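# Scoop dry food from the box into both bowls

## Task

Use the scoop to move dry food from the box into the bowls until every bowl contains 10 or more pieces, with as little spilled as possible (food that leaves the table counts only as a spill, not as a dropped object). Any piece that reaches a bowl must, since it last rested in the box or on the table, have sat inside the scoop while the scoop was held and raised clear. Pieces caught between gripper fingers must not end up in a bowl. A bowl holding more than an occasional rule-breaking piece makes the attempt worthless, though a stray one still counts toward that bowl's total. Do not let the scoop drop from any real height. At the end both bowls must stand upright in their original spots, the box must rest flat on the table, and the scoop must be empty and lying on the table away from the box and bowls. Release everything and move the grippers away; anything held in place only by the robot does not count.

## Robot and tools

Robot. Two arms, left_arm and right_arm, each with a two-finger gripper. Bases in the scene frame: left_arm at (-0.034, +0.292, 0), right_arm at (-0.040, -0.233, 0). The scene frame has its origin on the table top between the arms, +z up, +x outward over the table, and left_arm on the +y side. The names left and right do not match image sides. A gripper's fingers point along its own +z and close along its own y. end_effector_position is the point between the finger pads, just under 1 cm behind the tips. Joint ranges (rad): waist -2.618 to 3.054, shoulder 0 to 3.142, elbow 0 to 3.142, wrist pitch -1.571 to 1.571, wrist yaw -1.571 to 1.571, wrist roll -2.094 to 2.094.

Row layout. Every motion command uses a row of 16 numbers, always including both arms: left_arm x, y, z, qw, qx, qy, qz, opening, then right_arm in the same order. x, y, z is an absolute target for that gripper's end_effector_position in metres, scene frame; qw..qz is its absolute target orientation, w first. Opening runs from -1 (closed) to +1 (fully open, 0.087 m). To hold an arm still, resend its last reported pose and the desired opening each time. To keep an orientation, repeat one fixed quaternion rather than copying reported values, which drift.

execute_actions(actions): a list of up to 15 actions; each action is a list of up to 15 rows, one row per control step of 1/30 s, and a short action repeats its final row to fill 15 steps. Each action's target must lie within 0.6 m of the gripper's current position along each of that gripper's axes, or the action is rejected for both arms; if the first action fails this against the latest reported state, or anything is malformed, nothing runs. An empty list just returns state and images.

move(target, speed, blocking): target is one 16-number row of absolute poses; each gripper travels a straight line to it, both finishing together, in 0.5 to 10 s (stopping short if longer). speed is top path speed in m/s, 0.002 to 0.5, default 0.25; rotation up to twice that in rad/s. Opening is applied at the start. Moves do not avoid obstacles or the other arm; grippers lag, stray and can exceed speed near full reach. Faster contact and targets set deeper past a surface press harder. With blocking=false the result returns after 0.5 s while motion continues; further rows or moves are refused until a result shows it ended, so use wait or stop first.

wait(seconds): 0 to 10; lets things run with current commands, returning early if a move ends. stop(): brakes a running move (needs room; fingers keep moving). zoom_image(camera, region): region [x0, y0, x1, y1] in pixels of that camera's last image, at most 504 by 504; cameras cam_high, cam_low, cam_left_wrist, cam_right_wrist, all 504x504. read_manual(section) gives only licence texts. finished_scene(scene) ends the current scene given its number; irreversible, so call it only once everything is settled.

Controller behaviour. Each step the commanded pose is clipped to 70 mm and 16 degrees from the measured pose; position beats orientation if both cannot be met. Far targets need several actions. Friction can leave a gripper up to about 31 mm off, and tiny commands may do nothing. Elbows never fully straighten.

Results. The state line lists each gripper's position and quaternion (printed position can be off, more at long reach). Hand target lines show what each arm is driving toward. grip_measured is finger opening on the command scale; to grip, command about 0.02 below it (less for a lighter hold); about 20 N per pad, and fast closing squeezes harder. Joint positions end with opening in metres. Step readings list positions at some steps; HELD marks a step where an arm's command was held back. A pose unreachable line means the clearance check altered that arm's command. The move line reports an ending (done, off_target, moving, held, fault) and limits: paced means the pose was clipped, held means some steps were blocked and the arm may then surge faster than speed. Distance to target is given per gripper. Torques include offsets and noise. MOTOR HOT appears from 75 °C; at 90 °C that arm halts 10 s; at 100 °C it goes limp and falls (OVER-TEMPERATURE FAULT). Avoid long loaded holds.

Cameras come with calibration (K, distortion, T_world_to_cam) that can be slightly off; wrist camera poses follow joint readings.

Avoid: knocking anything off the table, arms colliding or pressing each other, drops, slams, hard pushes, tipping bowls, letting the scoop fall, and food pinched in fingers reaching a bowl. Objects may occasionally be nudged by outside disturbances. Smooth, quick, low-effort motion is preferred.

Each tool is called after "Emit:" by a JSON object that holds its "fn" and its "kwargs".

## Session

Emit:
{"fn": "execute_actions", "kwargs": {"actions": []}}

Scene clock: 0.00 s.
left_arm: end_effector_position=(+0.3478, +0.2920, +0.3586) grip_measured=+1.000 end_effector_quat_wxyz=(+0.706, -0.002, +0.708, -0.002) | right_arm: end_effector_position=(+0.2447, -0.2640, +0.1513) grip_measured=-0.594 end_effector_quat_wxyz=(+0.286, +0.049, +0.957, -0.017)
Joint positions: left_arm=[ 0.013  1.044  1.041  0.001 -0.    -0.005  0.087] | right_arm=[-0.017  1.235  1.074 -0.829  0.001 -0.005  0.018]
Joint velocities: left_arm=[ 0.017 -0.012 -0.002  0.037  0.037 -0.007  0.   ] | right_arm=[ 0.002 -0.007  0.007  0.081 -0.007 -0.022 -0.001]
Joint torques (N m, as the arm reports them, + toward a larger angle): no reading
Hand target (left_arm): +0.348, +0.292, +0.359; +0.706, -0.002, +0.708, -0.002
Hand target (right_arm): +0.246, -0.264, +0.152; +0.288, +0.049, +0.956, -0.017

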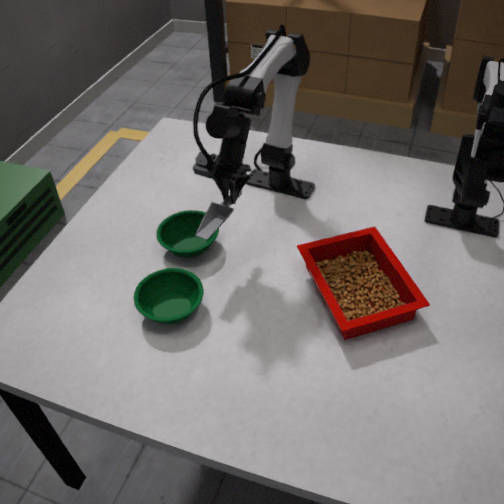

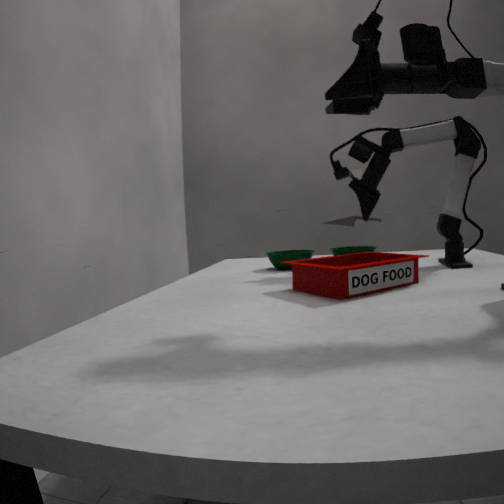

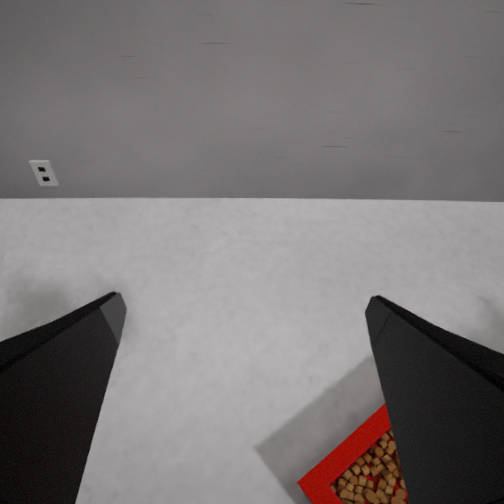

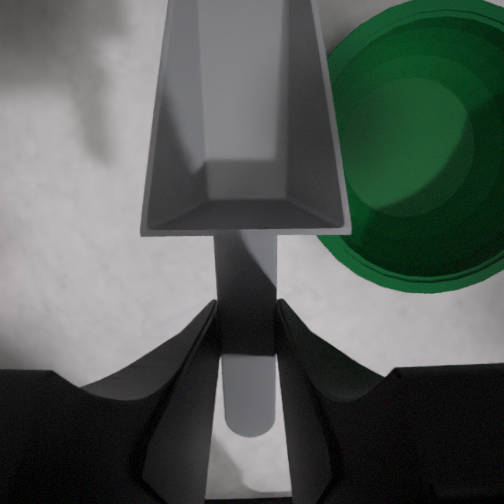

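Emit:
{"fn": "zoom_image", "kwargs": {"camera": "cam_low", "region": [250, 130, 500, 310]}}

Emit:
{"fn": "zoom_image", "kwargs": {"camera": "cam_high", "region": [120, 150, 450, 360]}}

Region (250, 130, 500, 310) of cam_low's 504x504 image, scaled by 2.016, with more detail than that image has; it fills the top 363 rows of this view, and the rest is white.

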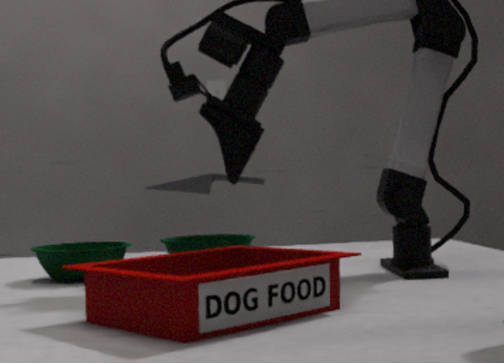

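Region (120, 150, 450, 360) of cam_high's 504x504 image, scaled by 1.527, with more detail than that image has; it fills the top 321 rows of this view, and the rest is white.

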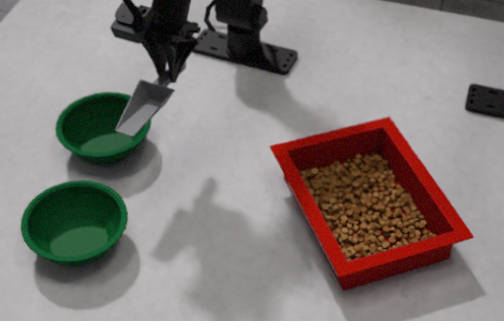

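Emit:
{"fn": "move", "kwargs": {"target": [0.3478,0.2920,0.3586,0.706,-0.002,0.708,-0.002,1, 0.188,0.014,0.15,0.1098,-0.3152,0.9420,0.0367,-0.63], "speed": 0.2}}

Scene clock: 95.77 s.
left_arm: end_effector_position=(+0.3478, +0.2920, +0.3586) grip_measured=+1.000 end_effector_quat_wxyz=(+0.706, -0.002, +0.708, -0.002) | right_arm: end_effector_position=(+0.1823, +0.0062, +0.1436) grip_measured=-0.594 end_effector_quat_wxyz=(+0.105, -0.315, +0.943, +0.031)
Joint positions: left_arm=[ 0.013  1.044  1.041  0.001 -0.    -0.005  0.087] | right_arm=[ 0.915  1.731  1.579 -1.204  0.048  0.175  0.018]
Joint velocities: left_arm=[-0.012  0.007 -0.002  0.022 -0.037 -0.007  0.   ] | right_arm=[-0.007  0.012 -0.012 -0.066  0.007  0.007 -0.001]
Joint torques (N m, as the arm reports them, + toward a larger angle): left_arm=[ 0.72 -3.19  6.33  1.97  0.19  0.03] | right_arm=[ 1.25 -9.04  9.11  0.75 -0.13  0.1 ]
Hand target (left_arm): +0.348, +0.292, +0.359; +0.706, -0.002, +0.708, -0.002
Hand target (right_arm): +0.183, +0.013, +0.150; +0.111, -0.315, +0.942, +0.040
Off the commanded pose (left_arm): 0.000 m, 0 deg.
Off the commanded pose (right_arm): 0.012 m, 1 deg.
move: off_target (right_arm)
camera_calibration (this result's frames):
cam_right_wrist: T_world_to_cam=[[0.555526, -0.831141, 0.0244119, -0.0990363], [-0.673635, -0.432652, 0.599189, 0.0628301], [-0.487448, -0.34931, -0.800235, 0.350229], [0, 0, 0, 1]] pos_world=[0.26806, 0.0672088, 0.245036]

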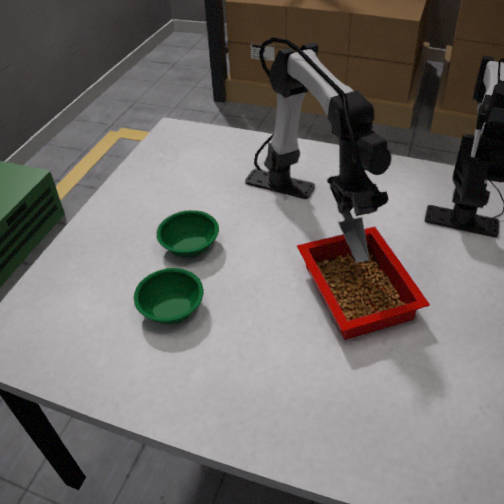

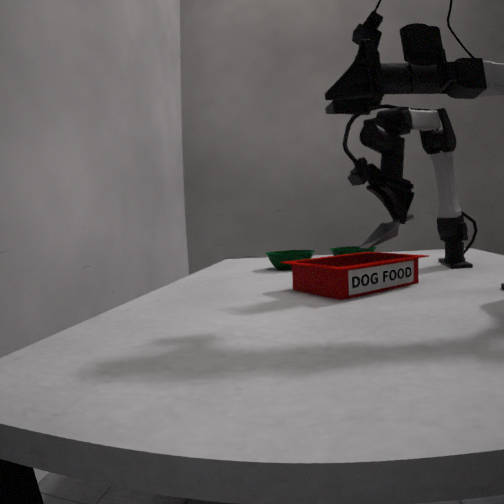

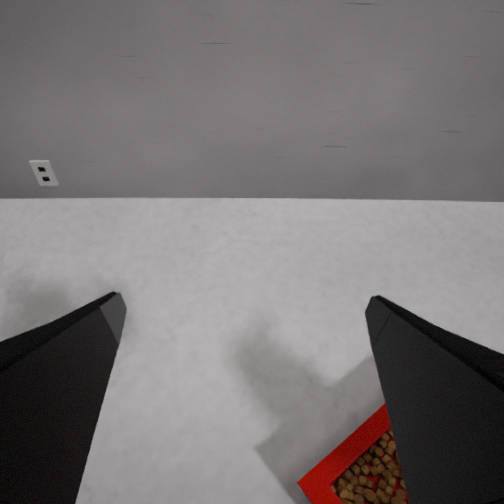

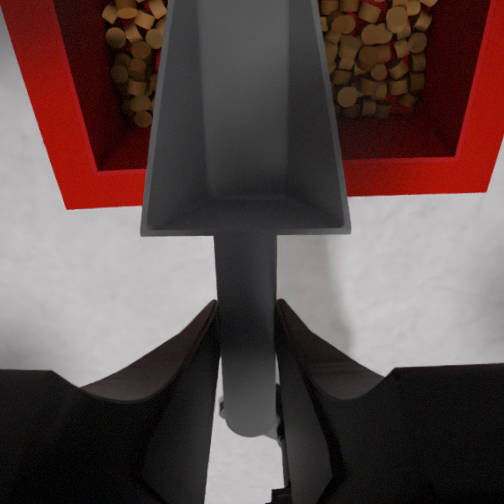

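Emit:
{"fn": "move", "kwargs": {"target": [0.3478,0.2920,0.3586,0.706,-0.002,0.708,-0.002,1, 0.209,0.010,0.09,0.1098,-0.3152,0.9420,0.0367,-0.63], "speed": 0.1}}

Emit:
{"fn": "zoom_image", "kwargs": {"camera": "cam_low", "region": [270, 150, 470, 310]}}

Scene clock: 135.97 s.
left_arm: end_effector_position=(+0.3478, +0.2920, +0.3586) grip_measured=+1.000 end_effector_quat_wxyz=(+0.706, -0.002, +0.708, -0.002) | right_arm: end_effector_position=(+0.2070, +0.0117, +0.0960) grip_measured=-0.594 end_effector_quat_wxyz=(+0.112, -0.314, +0.942, +0.033)
Joint positions: left_arm=[ 0.013  1.044  1.041  0.001 -0.    -0.005  0.087] | right_arm=[ 0.874  1.797  1.468 -1.01   0.04   0.136  0.018]
Joint velocities: left_arm=[ 0.002 -0.022 -0.007 -0.007  0.037 -0.007  0.   ] | right_arm=[ 0.007 -0.027 -0.027  0.007  0.007 -0.007 -0.   ]
Joint torques (N m, as the arm reports them, + toward a larger angle): left_arm=[ 0.68 -3.08  6.48  2.01  0.17  0.05] | right_arm=[  0.16 -10.07   4.99   0.96  -0.1   -0.08]
Hand target (left_arm): +0.348, +0.292, +0.359; +0.706, -0.002, +0.708, -0.002
Hand target (right_arm): +0.209, +0.010, +0.090; +0.110, -0.315, +0.942, +0.036
Off the commanded pose (left_arm): 0.000 m, 0 deg.
Off the commanded pose (right_arm): 0.007 m, 0 deg.
move: done
camera_calibration (this result's frames):
cam_right_wrist: T_world_to_cam=[[0.554482, -0.831889, 0.0225931, -0.106598], [-0.681046, -0.438003, 0.586796, 0.113142], [-0.478254, -0.340755, -0.809419, 0.32499], [0, 0, 0, 1]] pos_world=[0.291589, 0.0716209, 0.19907]

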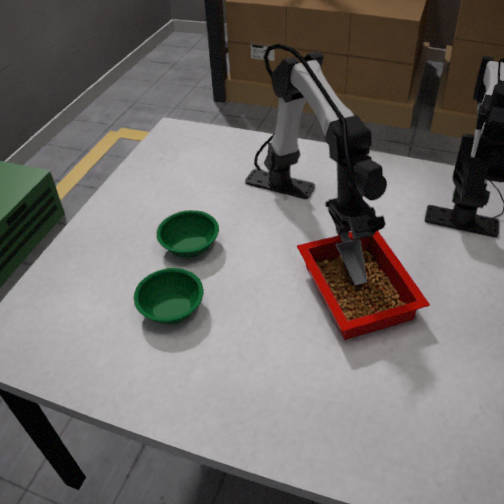

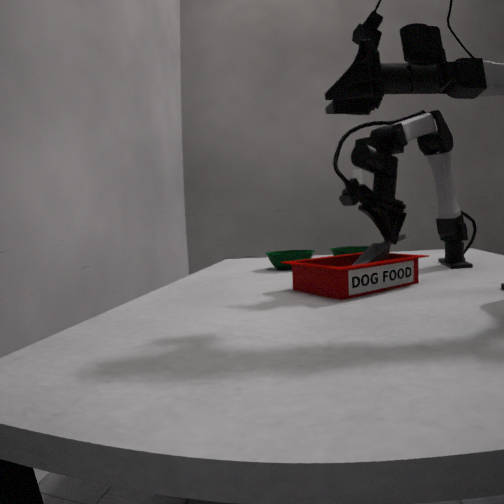

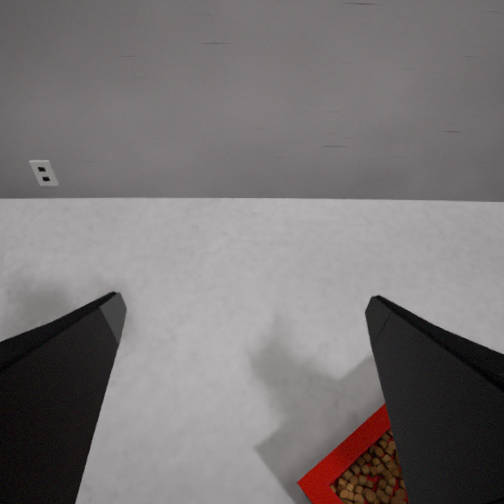

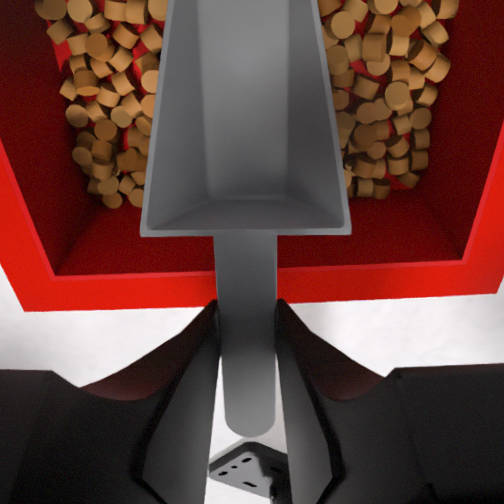

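Region (270, 150, 470, 310) of cam_low's 504x504 image, scaled by 2.520, with more detail than that image has; it fills the top 403 rows of this view, and the rest is white.

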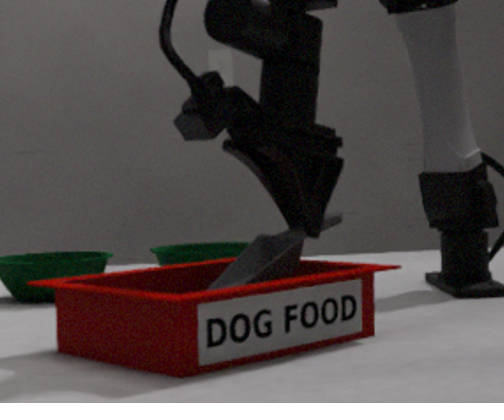

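Emit:
{"fn": "move", "kwargs": {"target": [0.3478,0.2920,0.3586,0.706,-0.002,0.708,-0.002,1, 0.221,0.019,0.064,0.1098,-0.3152,0.9420,0.0367,-0.63], "speed": 0.05}}

Emit:
{"fn": "zoom_image", "kwargs": {"camera": "cam_high", "region": [270, 190, 450, 350]}}

Scene clock: 147.53 s.
left_arm: end_effector_position=(+0.3478, +0.2920, +0.3586) grip_measured=+1.000 end_effector_quat_wxyz=(+0.706, -0.002, +0.708, -0.002) | right_arm: end_effector_position=(+0.2218, +0.0239, +0.0745) grip_measured=-0.594 end_effector_quat_wxyz=(+0.119, -0.314, +0.941, +0.037)
Joint positions: left_arm=[ 0.013  1.044  1.041  0.001 -0.    -0.005  0.087] | right_arm=[ 0.869  1.866  1.468 -0.927  0.038  0.131  0.018]
Joint velocities: left_arm=[ 0.002 -0.002 -0.002 -0.11   0.007  0.022  0.   ] | right_arm=[-0.002  0.002  0.002 -0.022 -0.139 -0.022  0.001]
Joint torques (N m, as the arm reports them, + toward a larger angle): left_arm=[ 0.77 -3.17  6.3   2.01  0.2   0.08] | right_arm=[ -0.19 -10.62   4.07   1.01  -0.08  -0.09]
Hand target (left_arm): +0.348, +0.292, +0.359; +0.706, -0.002, +0.708, -0.002
Hand target (right_arm): +0.221, +0.019, +0.064; +0.110, -0.315, +0.942, +0.037
Off the commanded pose (left_arm): 0.000 m, 0 deg.
Off the commanded pose (right_arm): 0.012 m, 1 deg.
move: off_target (right_arm)
camera_calibration (this result's frames):
cam_right_wrist: T_world_to_cam=[[0.554821, -0.831748, 0.0192118, -0.104035], [-0.686745, -0.444817, 0.574908, 0.143481], [-0.469633, -0.332164, -0.817992, 0.317399], [0, 0, 0, 1]] pos_world=[0.305316, 0.0827205, 0.17914]

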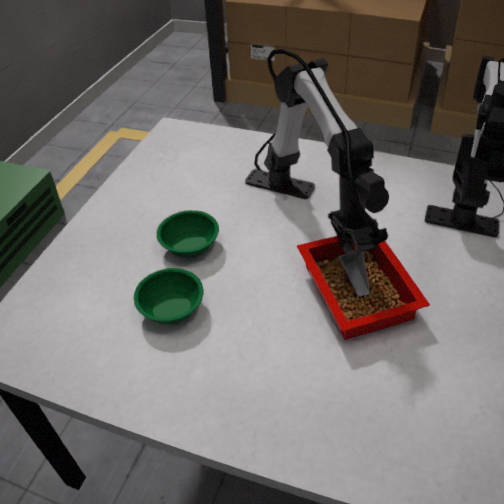

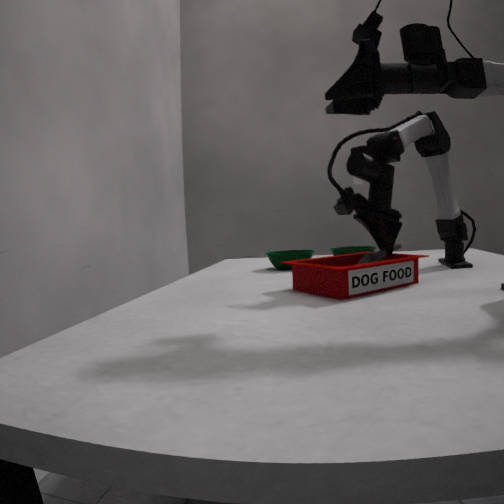

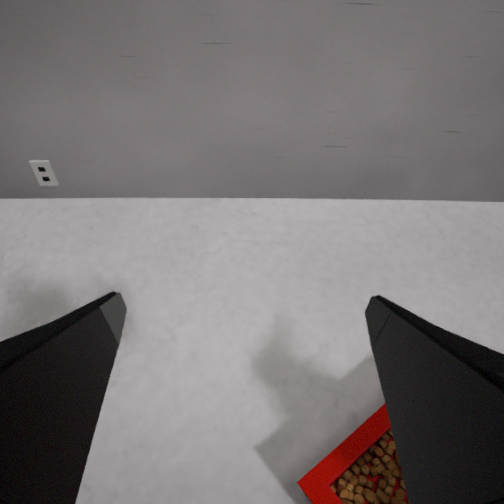

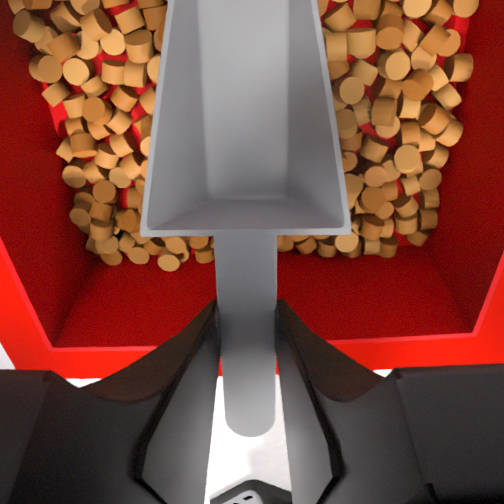

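Region (270, 190, 450, 350) of cam_high's 504x504 image, scaled by 2.800, with more detail than that image has.

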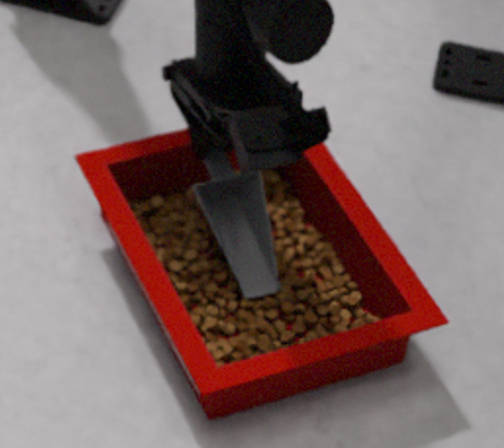

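Emit:
{"fn": "move", "kwargs": {"target": [0.3478,0.2920,0.3586,0.706,-0.002,0.708,-0.002,1, 0.222,0.018,0.054,0.1098,-0.3152,0.9420,0.0367,-0.63], "speed": 0.04}}

Emit:
{"fn": "zoom_image", "kwargs": {"camera": "cam_high", "region": [270, 190, 450, 350]}}

Scene clock: 157.33 s.
left_arm: end_effector_position=(+0.3478, +0.2920, +0.3586) grip_measured=+1.000 end_effector_quat_wxyz=(+0.706, -0.002, +0.708, -0.002) | right_arm: end_effector_position=(+0.2245, +0.0266, +0.0666) grip_measured=-0.594 end_effector_quat_wxyz=(+0.128, -0.315, +0.939, +0.042)
Joint positions: left_arm=[ 0.013  1.044  1.041  0.001 -0.    -0.005  0.087] | right_arm=[ 0.869  1.866  1.434 -0.872  0.037  0.127  0.018]
Joint velocities: left_arm=[-0.012  0.012 -0.007 -0.037 -0.007  0.007  0.   ] | right_arm=[-0.017 -0.022  0.002 -0.022 -0.095 -0.051  0.001]
Joint torques (N m, as the arm reports them, + toward a larger angle): left_arm=[ 0.76 -3.23  6.64  2.01  0.15  0.05] | right_arm=[-0.35 -9.87  4.42  0.88 -0.11 -0.09]
Hand target (left_arm): +0.348, +0.292, +0.359; +0.706, -0.002, +0.708, -0.002
Hand target (right_arm): +0.222, +0.018, +0.054; +0.110, -0.315, +0.942, +0.037
Off the commanded pose (left_arm): 0.000 m, 0 deg.
Off the commanded pose (right_arm): 0.015 m, 2 deg.
move: off_target (right_arm)
camera_calibration (this result's frames):
cam_right_wrist: T_world_to_cam=[[0.558264, -0.82953, 0.0149042, -0.103618], [-0.692975, -0.456336, 0.55816, 0.153877], [-0.456209, -0.321929, -0.829599, 0.310526], [0, 0, 0, 1]] pos_world=[0.306144, 0.0842333, 0.173269]

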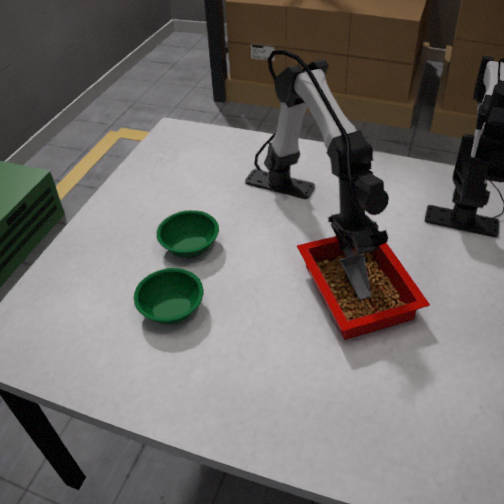

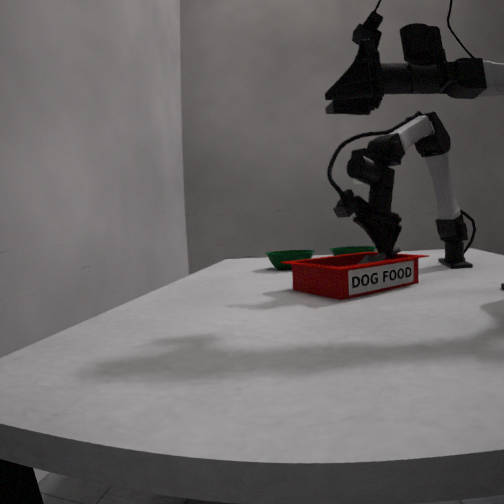

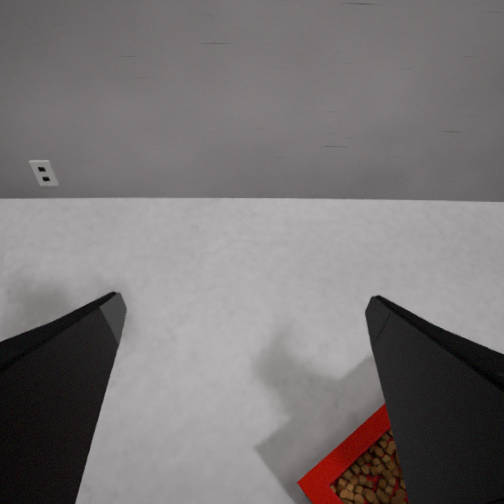

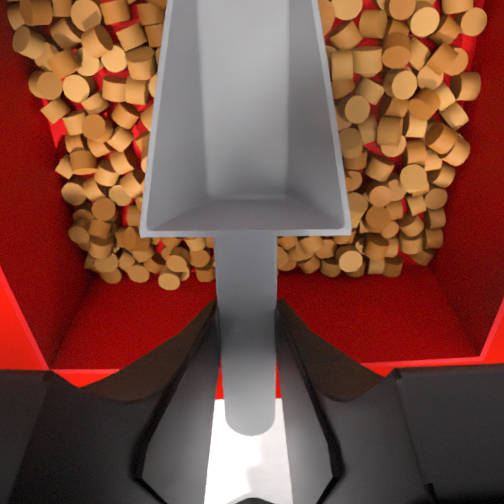

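Region (270, 190, 450, 350) of cam_high's 504x504 image, scaled by 2.800, with more detail than that image has.

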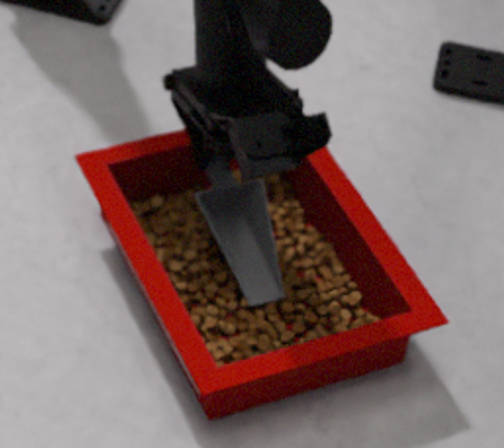

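Emit:
{"fn": "move", "kwargs": {"target": [0.3478,0.2920,0.3586,0.706,-0.002,0.708,-0.002,1, 0.228,0.026,0.070,0.0273,-0.3172,0.9479,0.0091,-0.63], "speed": 0.04}}

Emit:
{"fn": "zoom_image", "kwargs": {"camera": "cam_high", "region": [270, 190, 450, 350]}}

Scene clock: 180.93 s.
left_arm: end_effector_position=(+0.3478, +0.2920, +0.3586) grip_measured=+1.000 end_effector_quat_wxyz=(+0.706, -0.002, +0.708, -0.002) | right_arm: end_effector_position=(+0.2297, +0.0324, +0.0723) grip_measured=-0.594 end_effector_quat_wxyz=(+0.049, -0.318, +0.947, +0.015)
Joint positions: left_arm=[ 0.013  1.044  1.041  0.001 -0.    -0.005  0.087] | right_arm=[ 0.86   2.056  1.727 -1.141  0.015  0.122  0.018]
Joint velocities: left_arm=[ 0.007  0.002  0.002  0.007  0.007 -0.037  0.   ] | right_arm=[-0.002 -0.007 -0.012  0.007 -0.066 -0.007  0.   ]
Joint torques (N m, as the arm reports them, + toward a larger angle): left_arm=[ 0.77 -3.18  6.66  1.93  0.09  0.11] | right_arm=[ -0.12 -10.85   8.05   0.24  -0.12  -0.08]
Hand target (left_arm): +0.348, +0.292, +0.359; +0.706, -0.002, +0.708, -0.002
Hand target (right_arm): +0.228, +0.026, +0.070; +0.028, -0.317, +0.948, +0.010
Off the commanded pose (left_arm): 0.000 m, 0 deg.
Off the commanded pose (right_arm): 0.007 m, 3 deg.
move: off_target (right_arm)
camera_calibration (this result's frames):
cam_right_wrist: T_world_to_cam=[[0.560434, -0.827841, 0.0243461, -0.103109], [-0.609343, -0.392249, 0.689088, 0.126217], [-0.560905, -0.401023, -0.724269, 0.338505], [0, 0, 0, 1]] pos_world=[0.324564, 0.0998993, 0.160705]

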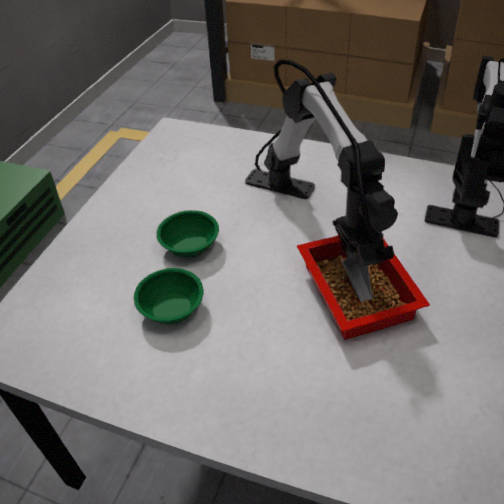

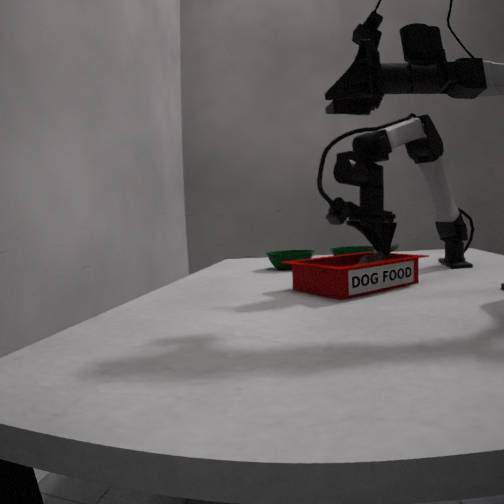

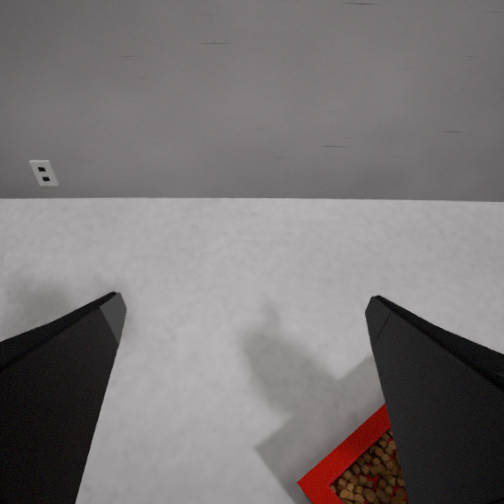

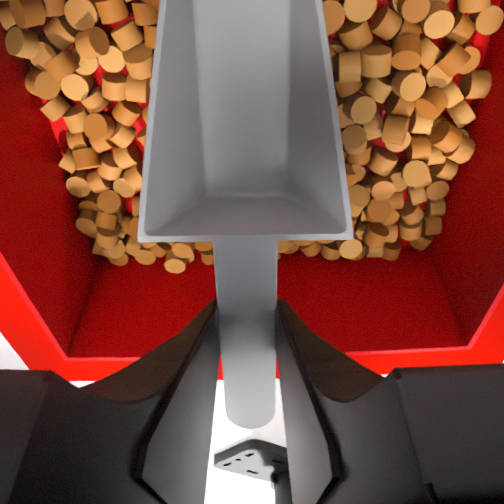

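Region (270, 190, 450, 350) of cam_high's 504x504 image, scaled by 2.800, with more detail than that image has.

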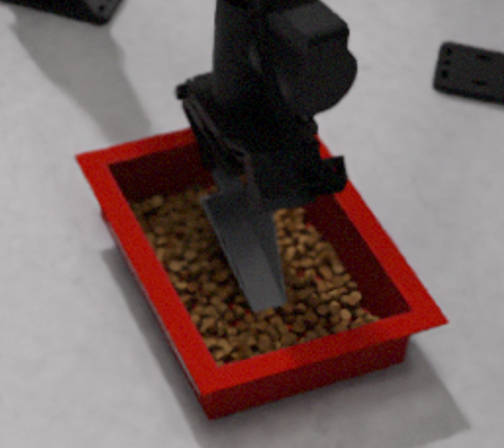

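Emit:
{"fn": "move", "kwargs": {"target": [0.3478,0.2920,0.3586,0.706,-0.002,0.708,-0.002,1, 0.278,0.066,0.070,0.0273,-0.3172,0.9479,0.0091,-0.7], "speed": 0.05}}

Emit:
{"fn": "zoom_image", "kwargs": {"camera": "cam_high", "region": [270, 190, 450, 350]}}

Scene clock: 197.27 s.
left_arm: end_effector_position=(+0.3478, +0.2920, +0.3586) grip_measured=+1.000 end_effector_quat_wxyz=(+0.706, -0.002, +0.708, -0.002) | right_arm: end_effector_position=(+0.2760, +0.0712, +0.0705) grip_measured=-0.594 end_effector_quat_wxyz=(+0.037, -0.317, +0.948, +0.011)
Joint positions: left_arm=[ 0.013  1.044  1.041  0.001 -0.    -0.005  0.087] | right_arm=[ 0.85   2.375  2.237 -1.358  0.012  0.114  0.018]
Joint velocities: left_arm=[-0.012 -0.002  0.017  0.022 -0.022 -0.007  0.   ] | right_arm=[-0.022  0.007 -0.017 -0.051  0.066  0.022  0.   ]
Joint torques (N m, as the arm reports them, + toward a larger angle): left_arm=[ 0.8  -3.1   6.44  1.97  0.17  0.06] | right_arm=[ -0.03 -14.23   8.22   0.34  -0.08  -0.07]
Hand target (left_arm): +0.348, +0.292, +0.359; +0.706, -0.002, +0.708, -0.002
Hand target (right_arm): +0.278, +0.067, +0.070; +0.028, -0.317, +0.948, +0.009
Off the commanded pose (left_arm): 0.000 m, 0 deg.
Off the commanded pose (right_arm): 0.006 m, 1 deg.
move: done
camera_calibration (this result's frames):
cam_right_wrist: T_world_to_cam=[[0.559522, -0.828384, 0.0267446, -0.09677], [-0.596338, -0.37996, 0.707115, 0.165145], [-0.575601, -0.411595, -0.706592, 0.382345], [0, 0, 0, 1]] pos_world=[0.372706, 0.139957, 0.155974]

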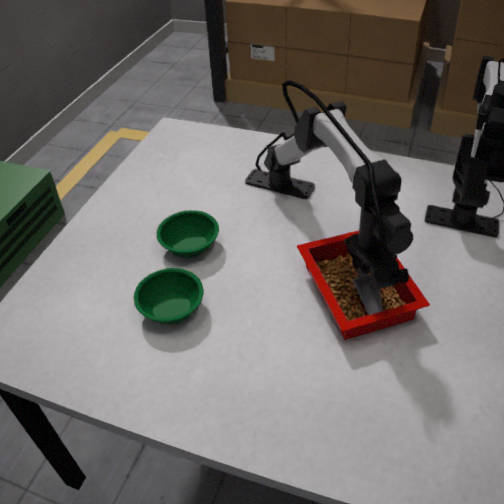

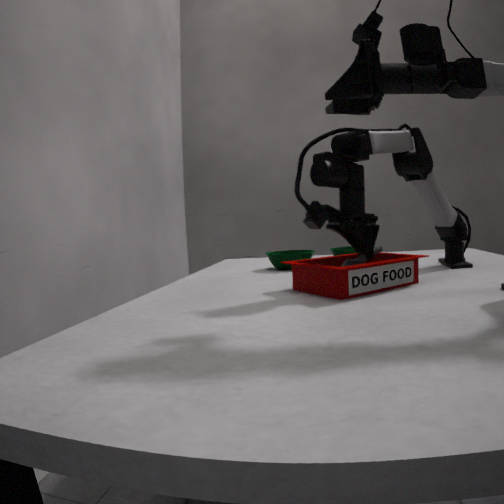

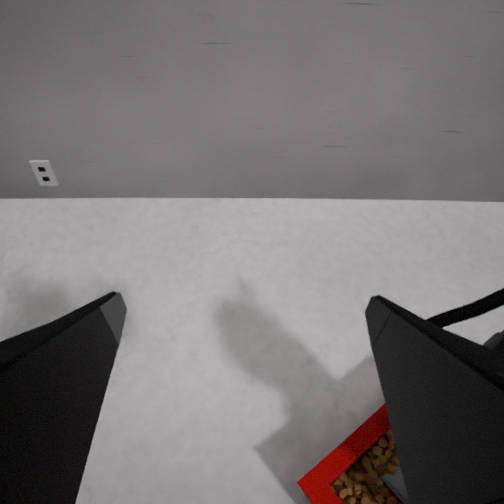

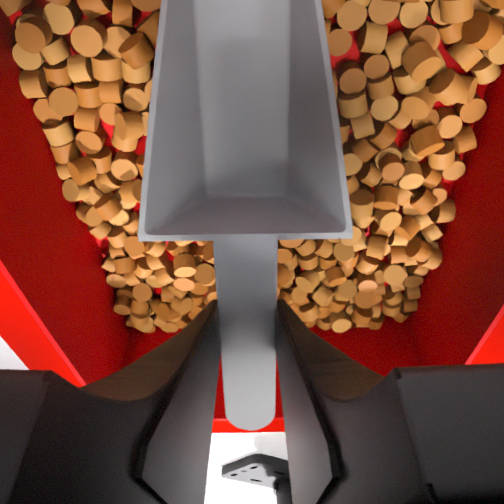

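Region (270, 190, 450, 350) of cam_high's 504x504 image, scaled by 2.800, with more detail than that image has.

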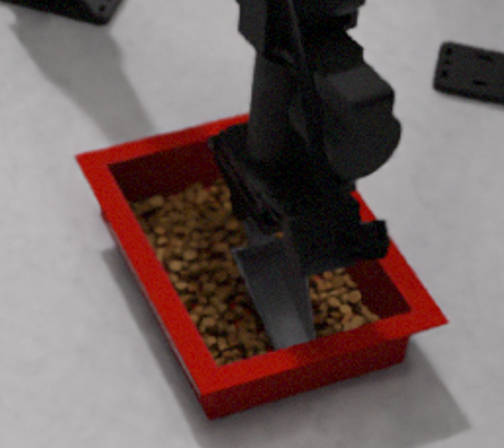

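Emit:
{"fn": "move", "kwargs": {"target": [0.3478,0.2920,0.3586,0.706,-0.002,0.708,-0.002,1, 0.200,0.008,0.095,0.0273,-0.3172,0.9479,0.0091,-0.7], "speed": 0.1}}

Emit:
{"fn": "move", "kwargs": {"target": [0.3478,0.2920,0.3586,0.706,-0.002,0.708,-0.002,1, 0.240,0.038,0.058,0.0273,-0.3172,0.9479,0.0091,-0.7], "speed": 0.06}}

Emit:
{"fn": "zoom_image", "kwargs": {"camera": "cam_high", "region": [270, 190, 450, 350]}}

Scene clock: 250.50 s.
left_arm: end_effector_position=(+0.3478, +0.2920, +0.3586) grip_measured=+1.000 end_effector_quat_wxyz=(+0.706, -0.002, +0.708, -0.002) | right_arm: end_effector_position=(+0.2054, +0.0041, +0.0928) grip_measured=-0.594 end_effector_quat_wxyz=(+0.022, -0.317, +0.948, +0.003)
Joint positions: left_arm=[ 0.013  1.044  1.041  0.001 -0.    -0.005  0.087] | right_arm=[ 0.85   1.96   1.665 -1.234  0.012  0.114  0.018]
Joint velocities: left_arm=[ 0.007 -0.002 -0.007 -0.022  0.007 -0.051  0.   ] | right_arm=[ 0.012  0.002 -0.002 -0.022 -0.007  0.007  0.   ]
Joint torques (N m, as the arm reports them, + toward a larger angle): left_arm=[ 0.78 -3.15  6.76  2.04  0.1   0.02] | right_arm=[  1.46 -14.06   4.55   0.56  -0.04   0.1 ]
Hand target (left_arm): +0.348, +0.292, +0.359; +0.706, -0.002, +0.708, -0.002
Hand target (right_arm): +0.201, +0.006, +0.095; +0.027, -0.317, +0.948, +0.009
Off the commanded pose (left_arm): 0.000 m, 0 deg.
Off the commanded pose (right_arm): 0.007 m, 1 deg.
move: done
camera_calibration (this result's frames):
cam_right_wrist: T_world_to_cam=[[0.56024, -0.827701, 0.0322714, -0.114111], [-0.578851, -0.36334, 0.73001, 0.0760041], [-0.592505, -0.427661, -0.682674, 0.331163], [0, 0, 0, 1]] pos_world=[0.30414, 0.074791, 0.174275]

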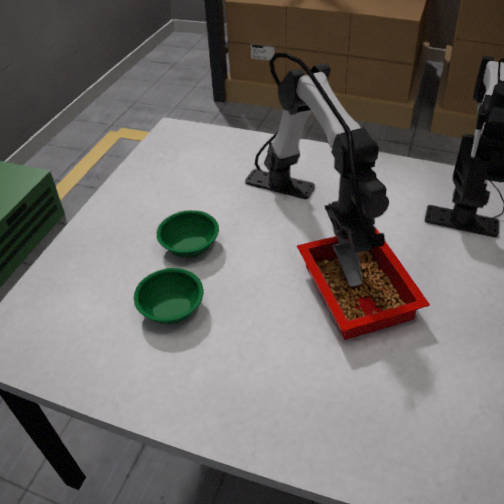

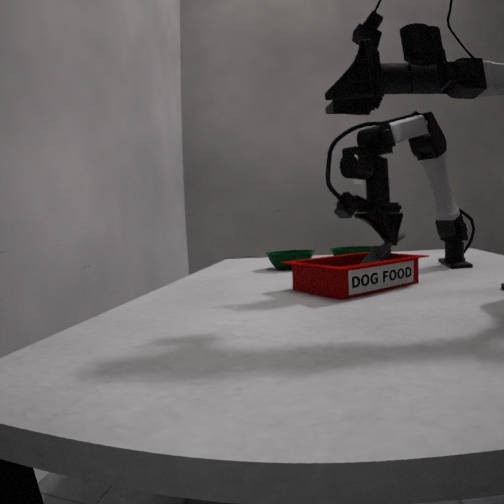

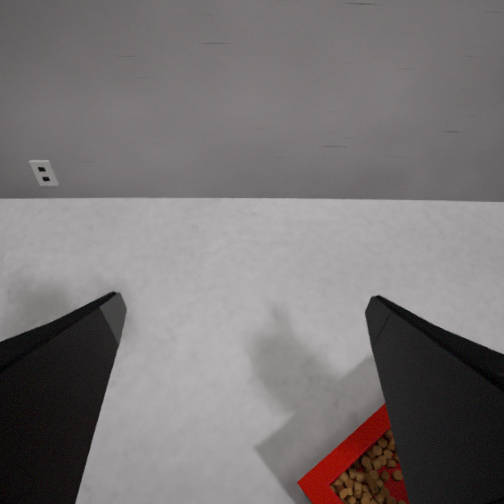

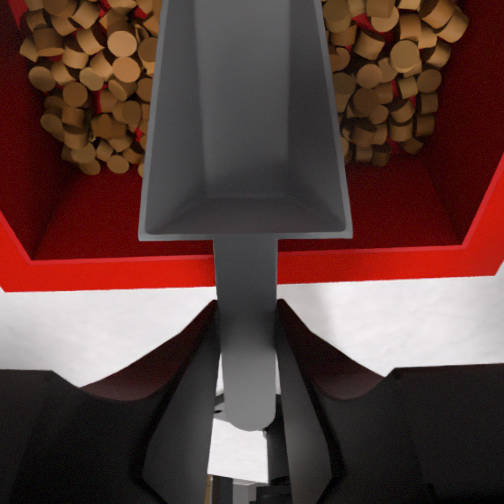

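Scene clock: 251.80 s.
left_arm: end_effector_position=(+0.3478, +0.2920, +0.3586) grip_measured=+1.000 end_effector_quat_wxyz=(+0.706, -0.002, +0.708, -0.002) | right_arm: end_effector_position=(+0.2342, +0.0314, +0.0614) grip_measured=-0.594 end_effector_quat_wxyz=(+0.022, -0.317, +0.948, +0.004)
Joint positions: left_arm=[ 0.013  1.044  1.041  0.001 -0.    -0.005  0.087] | right_arm=[ 0.85   2.132  1.794 -1.19   0.012  0.114  0.018]
Joint velocities: left_arm=[-0.032 -0.007 -0.007 -0.007  0.007  0.022  0.   ] | right_arm=[ 0.017  0.002  0.007  0.022 -0.007  0.066 -0.   ]
Joint torques (N m, as the arm reports them, + toward a larger angle): left_arm=[ 0.78 -3.17  6.43  1.95  0.07  0.04] | right_arm=[  0.77 -11.58   8.14   0.56  -0.07   0.02]
Hand target (left_arm): +0.348, +0.292, +0.359; +0.706, -0.002, +0.708, -0.002
Hand target (right_arm): +0.239, +0.039, +0.058; +0.027, -0.317, +0.948, +0.009
Off the commanded pose (left_arm): 0.000 m, 0 deg.
Off the commanded pose (right_arm): 0.009 m, 1 deg.
move: done
camera_calibration (this result's frames):
cam_right_wrist: T_world_to_cam=[[0.560213, -0.827727, 0.0320836, -0.106574], [-0.579457, -0.363916, 0.729243, 0.125708], [-0.591938, -0.427123, -0.683502, 0.338294], [0, 0, 0, 1]] pos_world=[0.332796, 0.102026, 0.142972]

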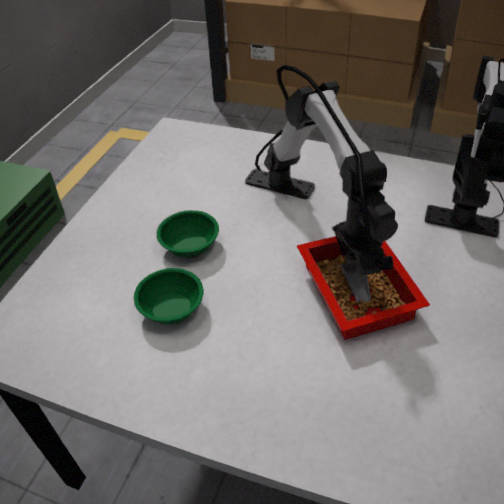

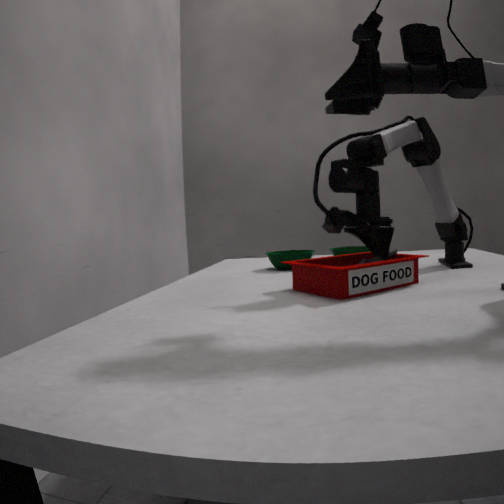

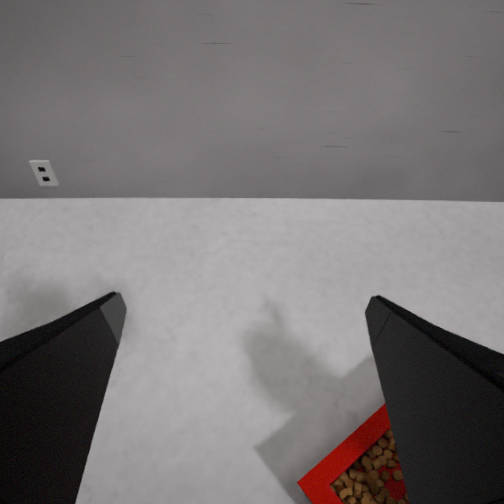

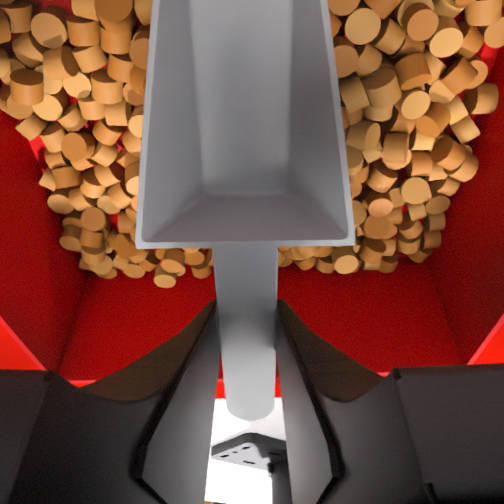

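Region (270, 190, 450, 350) of cam_high's 504x504 image, scaled by 2.800, with more detail than that image has.

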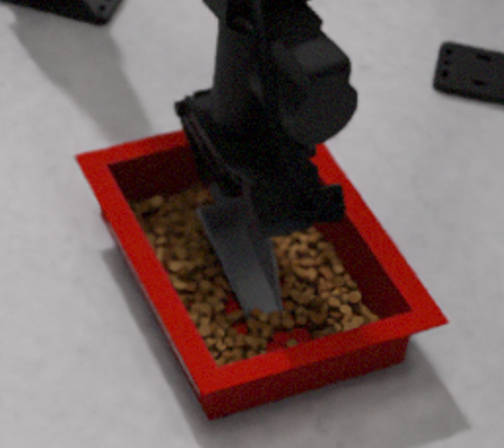

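Emit:
{"fn": "move", "kwargs": {"target": [0.3478,0.2920,0.3586,0.706,-0.002,0.708,-0.002,1, 0.290,0.074,0.062,0.0273,-0.3172,0.9479,0.0091,-0.7], "speed": 0.05}}

Emit:
{"fn": "zoom_image", "kwargs": {"camera": "cam_high", "region": [270, 190, 450, 350]}}

Scene clock: 261.53 s.
left_arm: end_effector_position=(+0.3478, +0.2920, +0.3586) grip_measured=+1.000 end_effector_quat_wxyz=(+0.706, -0.002, +0.708, -0.002) | right_arm: end_effector_position=(+0.2826, +0.0772, +0.0624) grip_measured=-0.594 end_effector_quat_wxyz=(+0.026, -0.318, +0.948, +0.006)
Joint positions: left_arm=[ 0.013  1.044  1.041  0.001 -0.    -0.005  0.087] | right_arm=[ 0.85   2.467  2.367 -1.419  0.012  0.112  0.018]
Joint velocities: left_arm=[-0.007  0.007 -0.007 -0.007 -0.022 -0.007  0.   ] | right_arm=[ 0.007  0.027  0.027 -0.037 -0.022 -0.022 -0.001]
Joint torques (N m, as the arm reports them, + toward a larger angle): left_arm=[ 0.68 -3.23  6.52  1.99  0.14  0.05] | right_arm=[ -0.4  -14.89   8.35   0.45  -0.08  -0.07]
Hand target (left_arm): +0.348, +0.292, +0.359; +0.706, -0.002, +0.708, -0.002
Hand target (right_arm): +0.290, +0.075, +0.062; +0.028, -0.317, +0.948, +0.009
Off the commanded pose (left_arm): 0.000 m, 0 deg.
Off the commanded pose (right_arm): 0.008 m, 0 deg.
move: done
camera_calibration (this result's frames):
cam_right_wrist: T_world_to_cam=[[0.561903, -0.826631, 0.0307636, -0.0962352], [-0.583277, -0.369564, 0.723333, 0.171604], [-0.58656, -0.424386, -0.689814, 0.385849], [0, 0, 0, 1]] pos_world=[0.380492, 0.147617, 0.144997]

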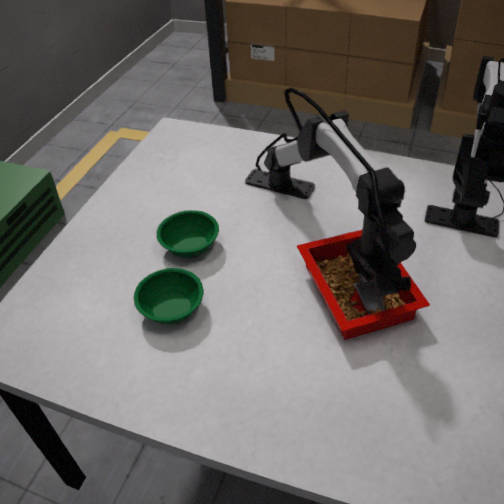

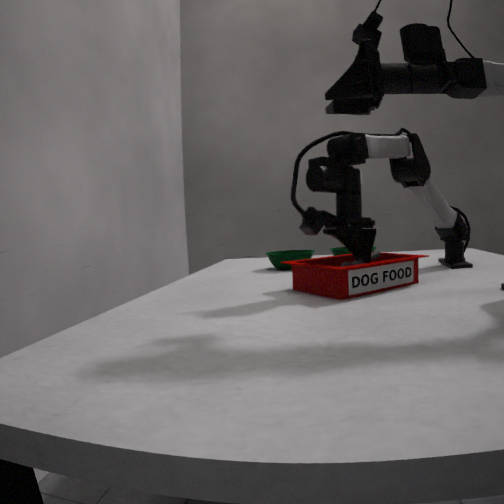

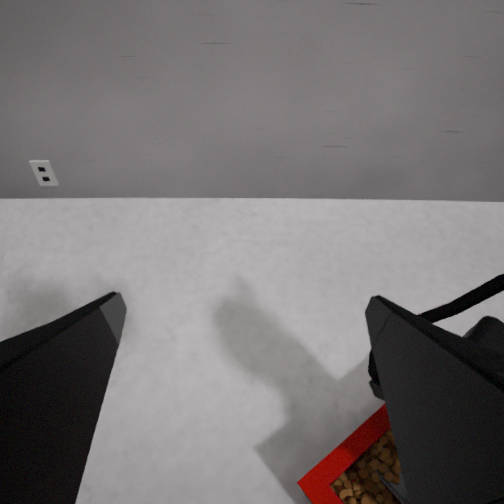

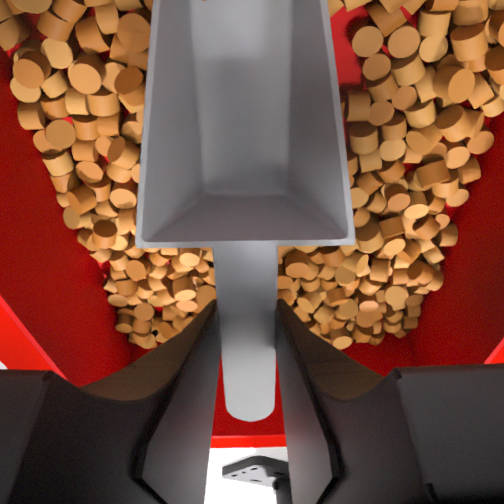

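Region (270, 190, 450, 350) of cam_high's 504x504 image, scaled by 2.800, with more detail than that image has.

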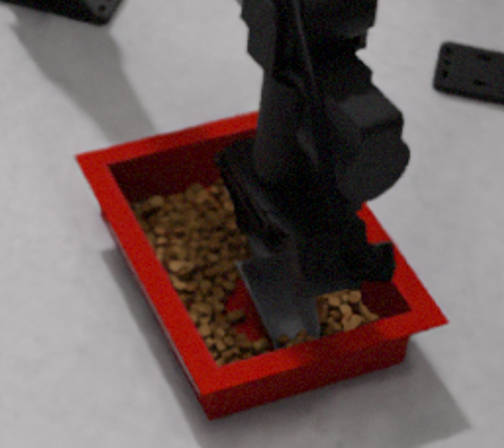

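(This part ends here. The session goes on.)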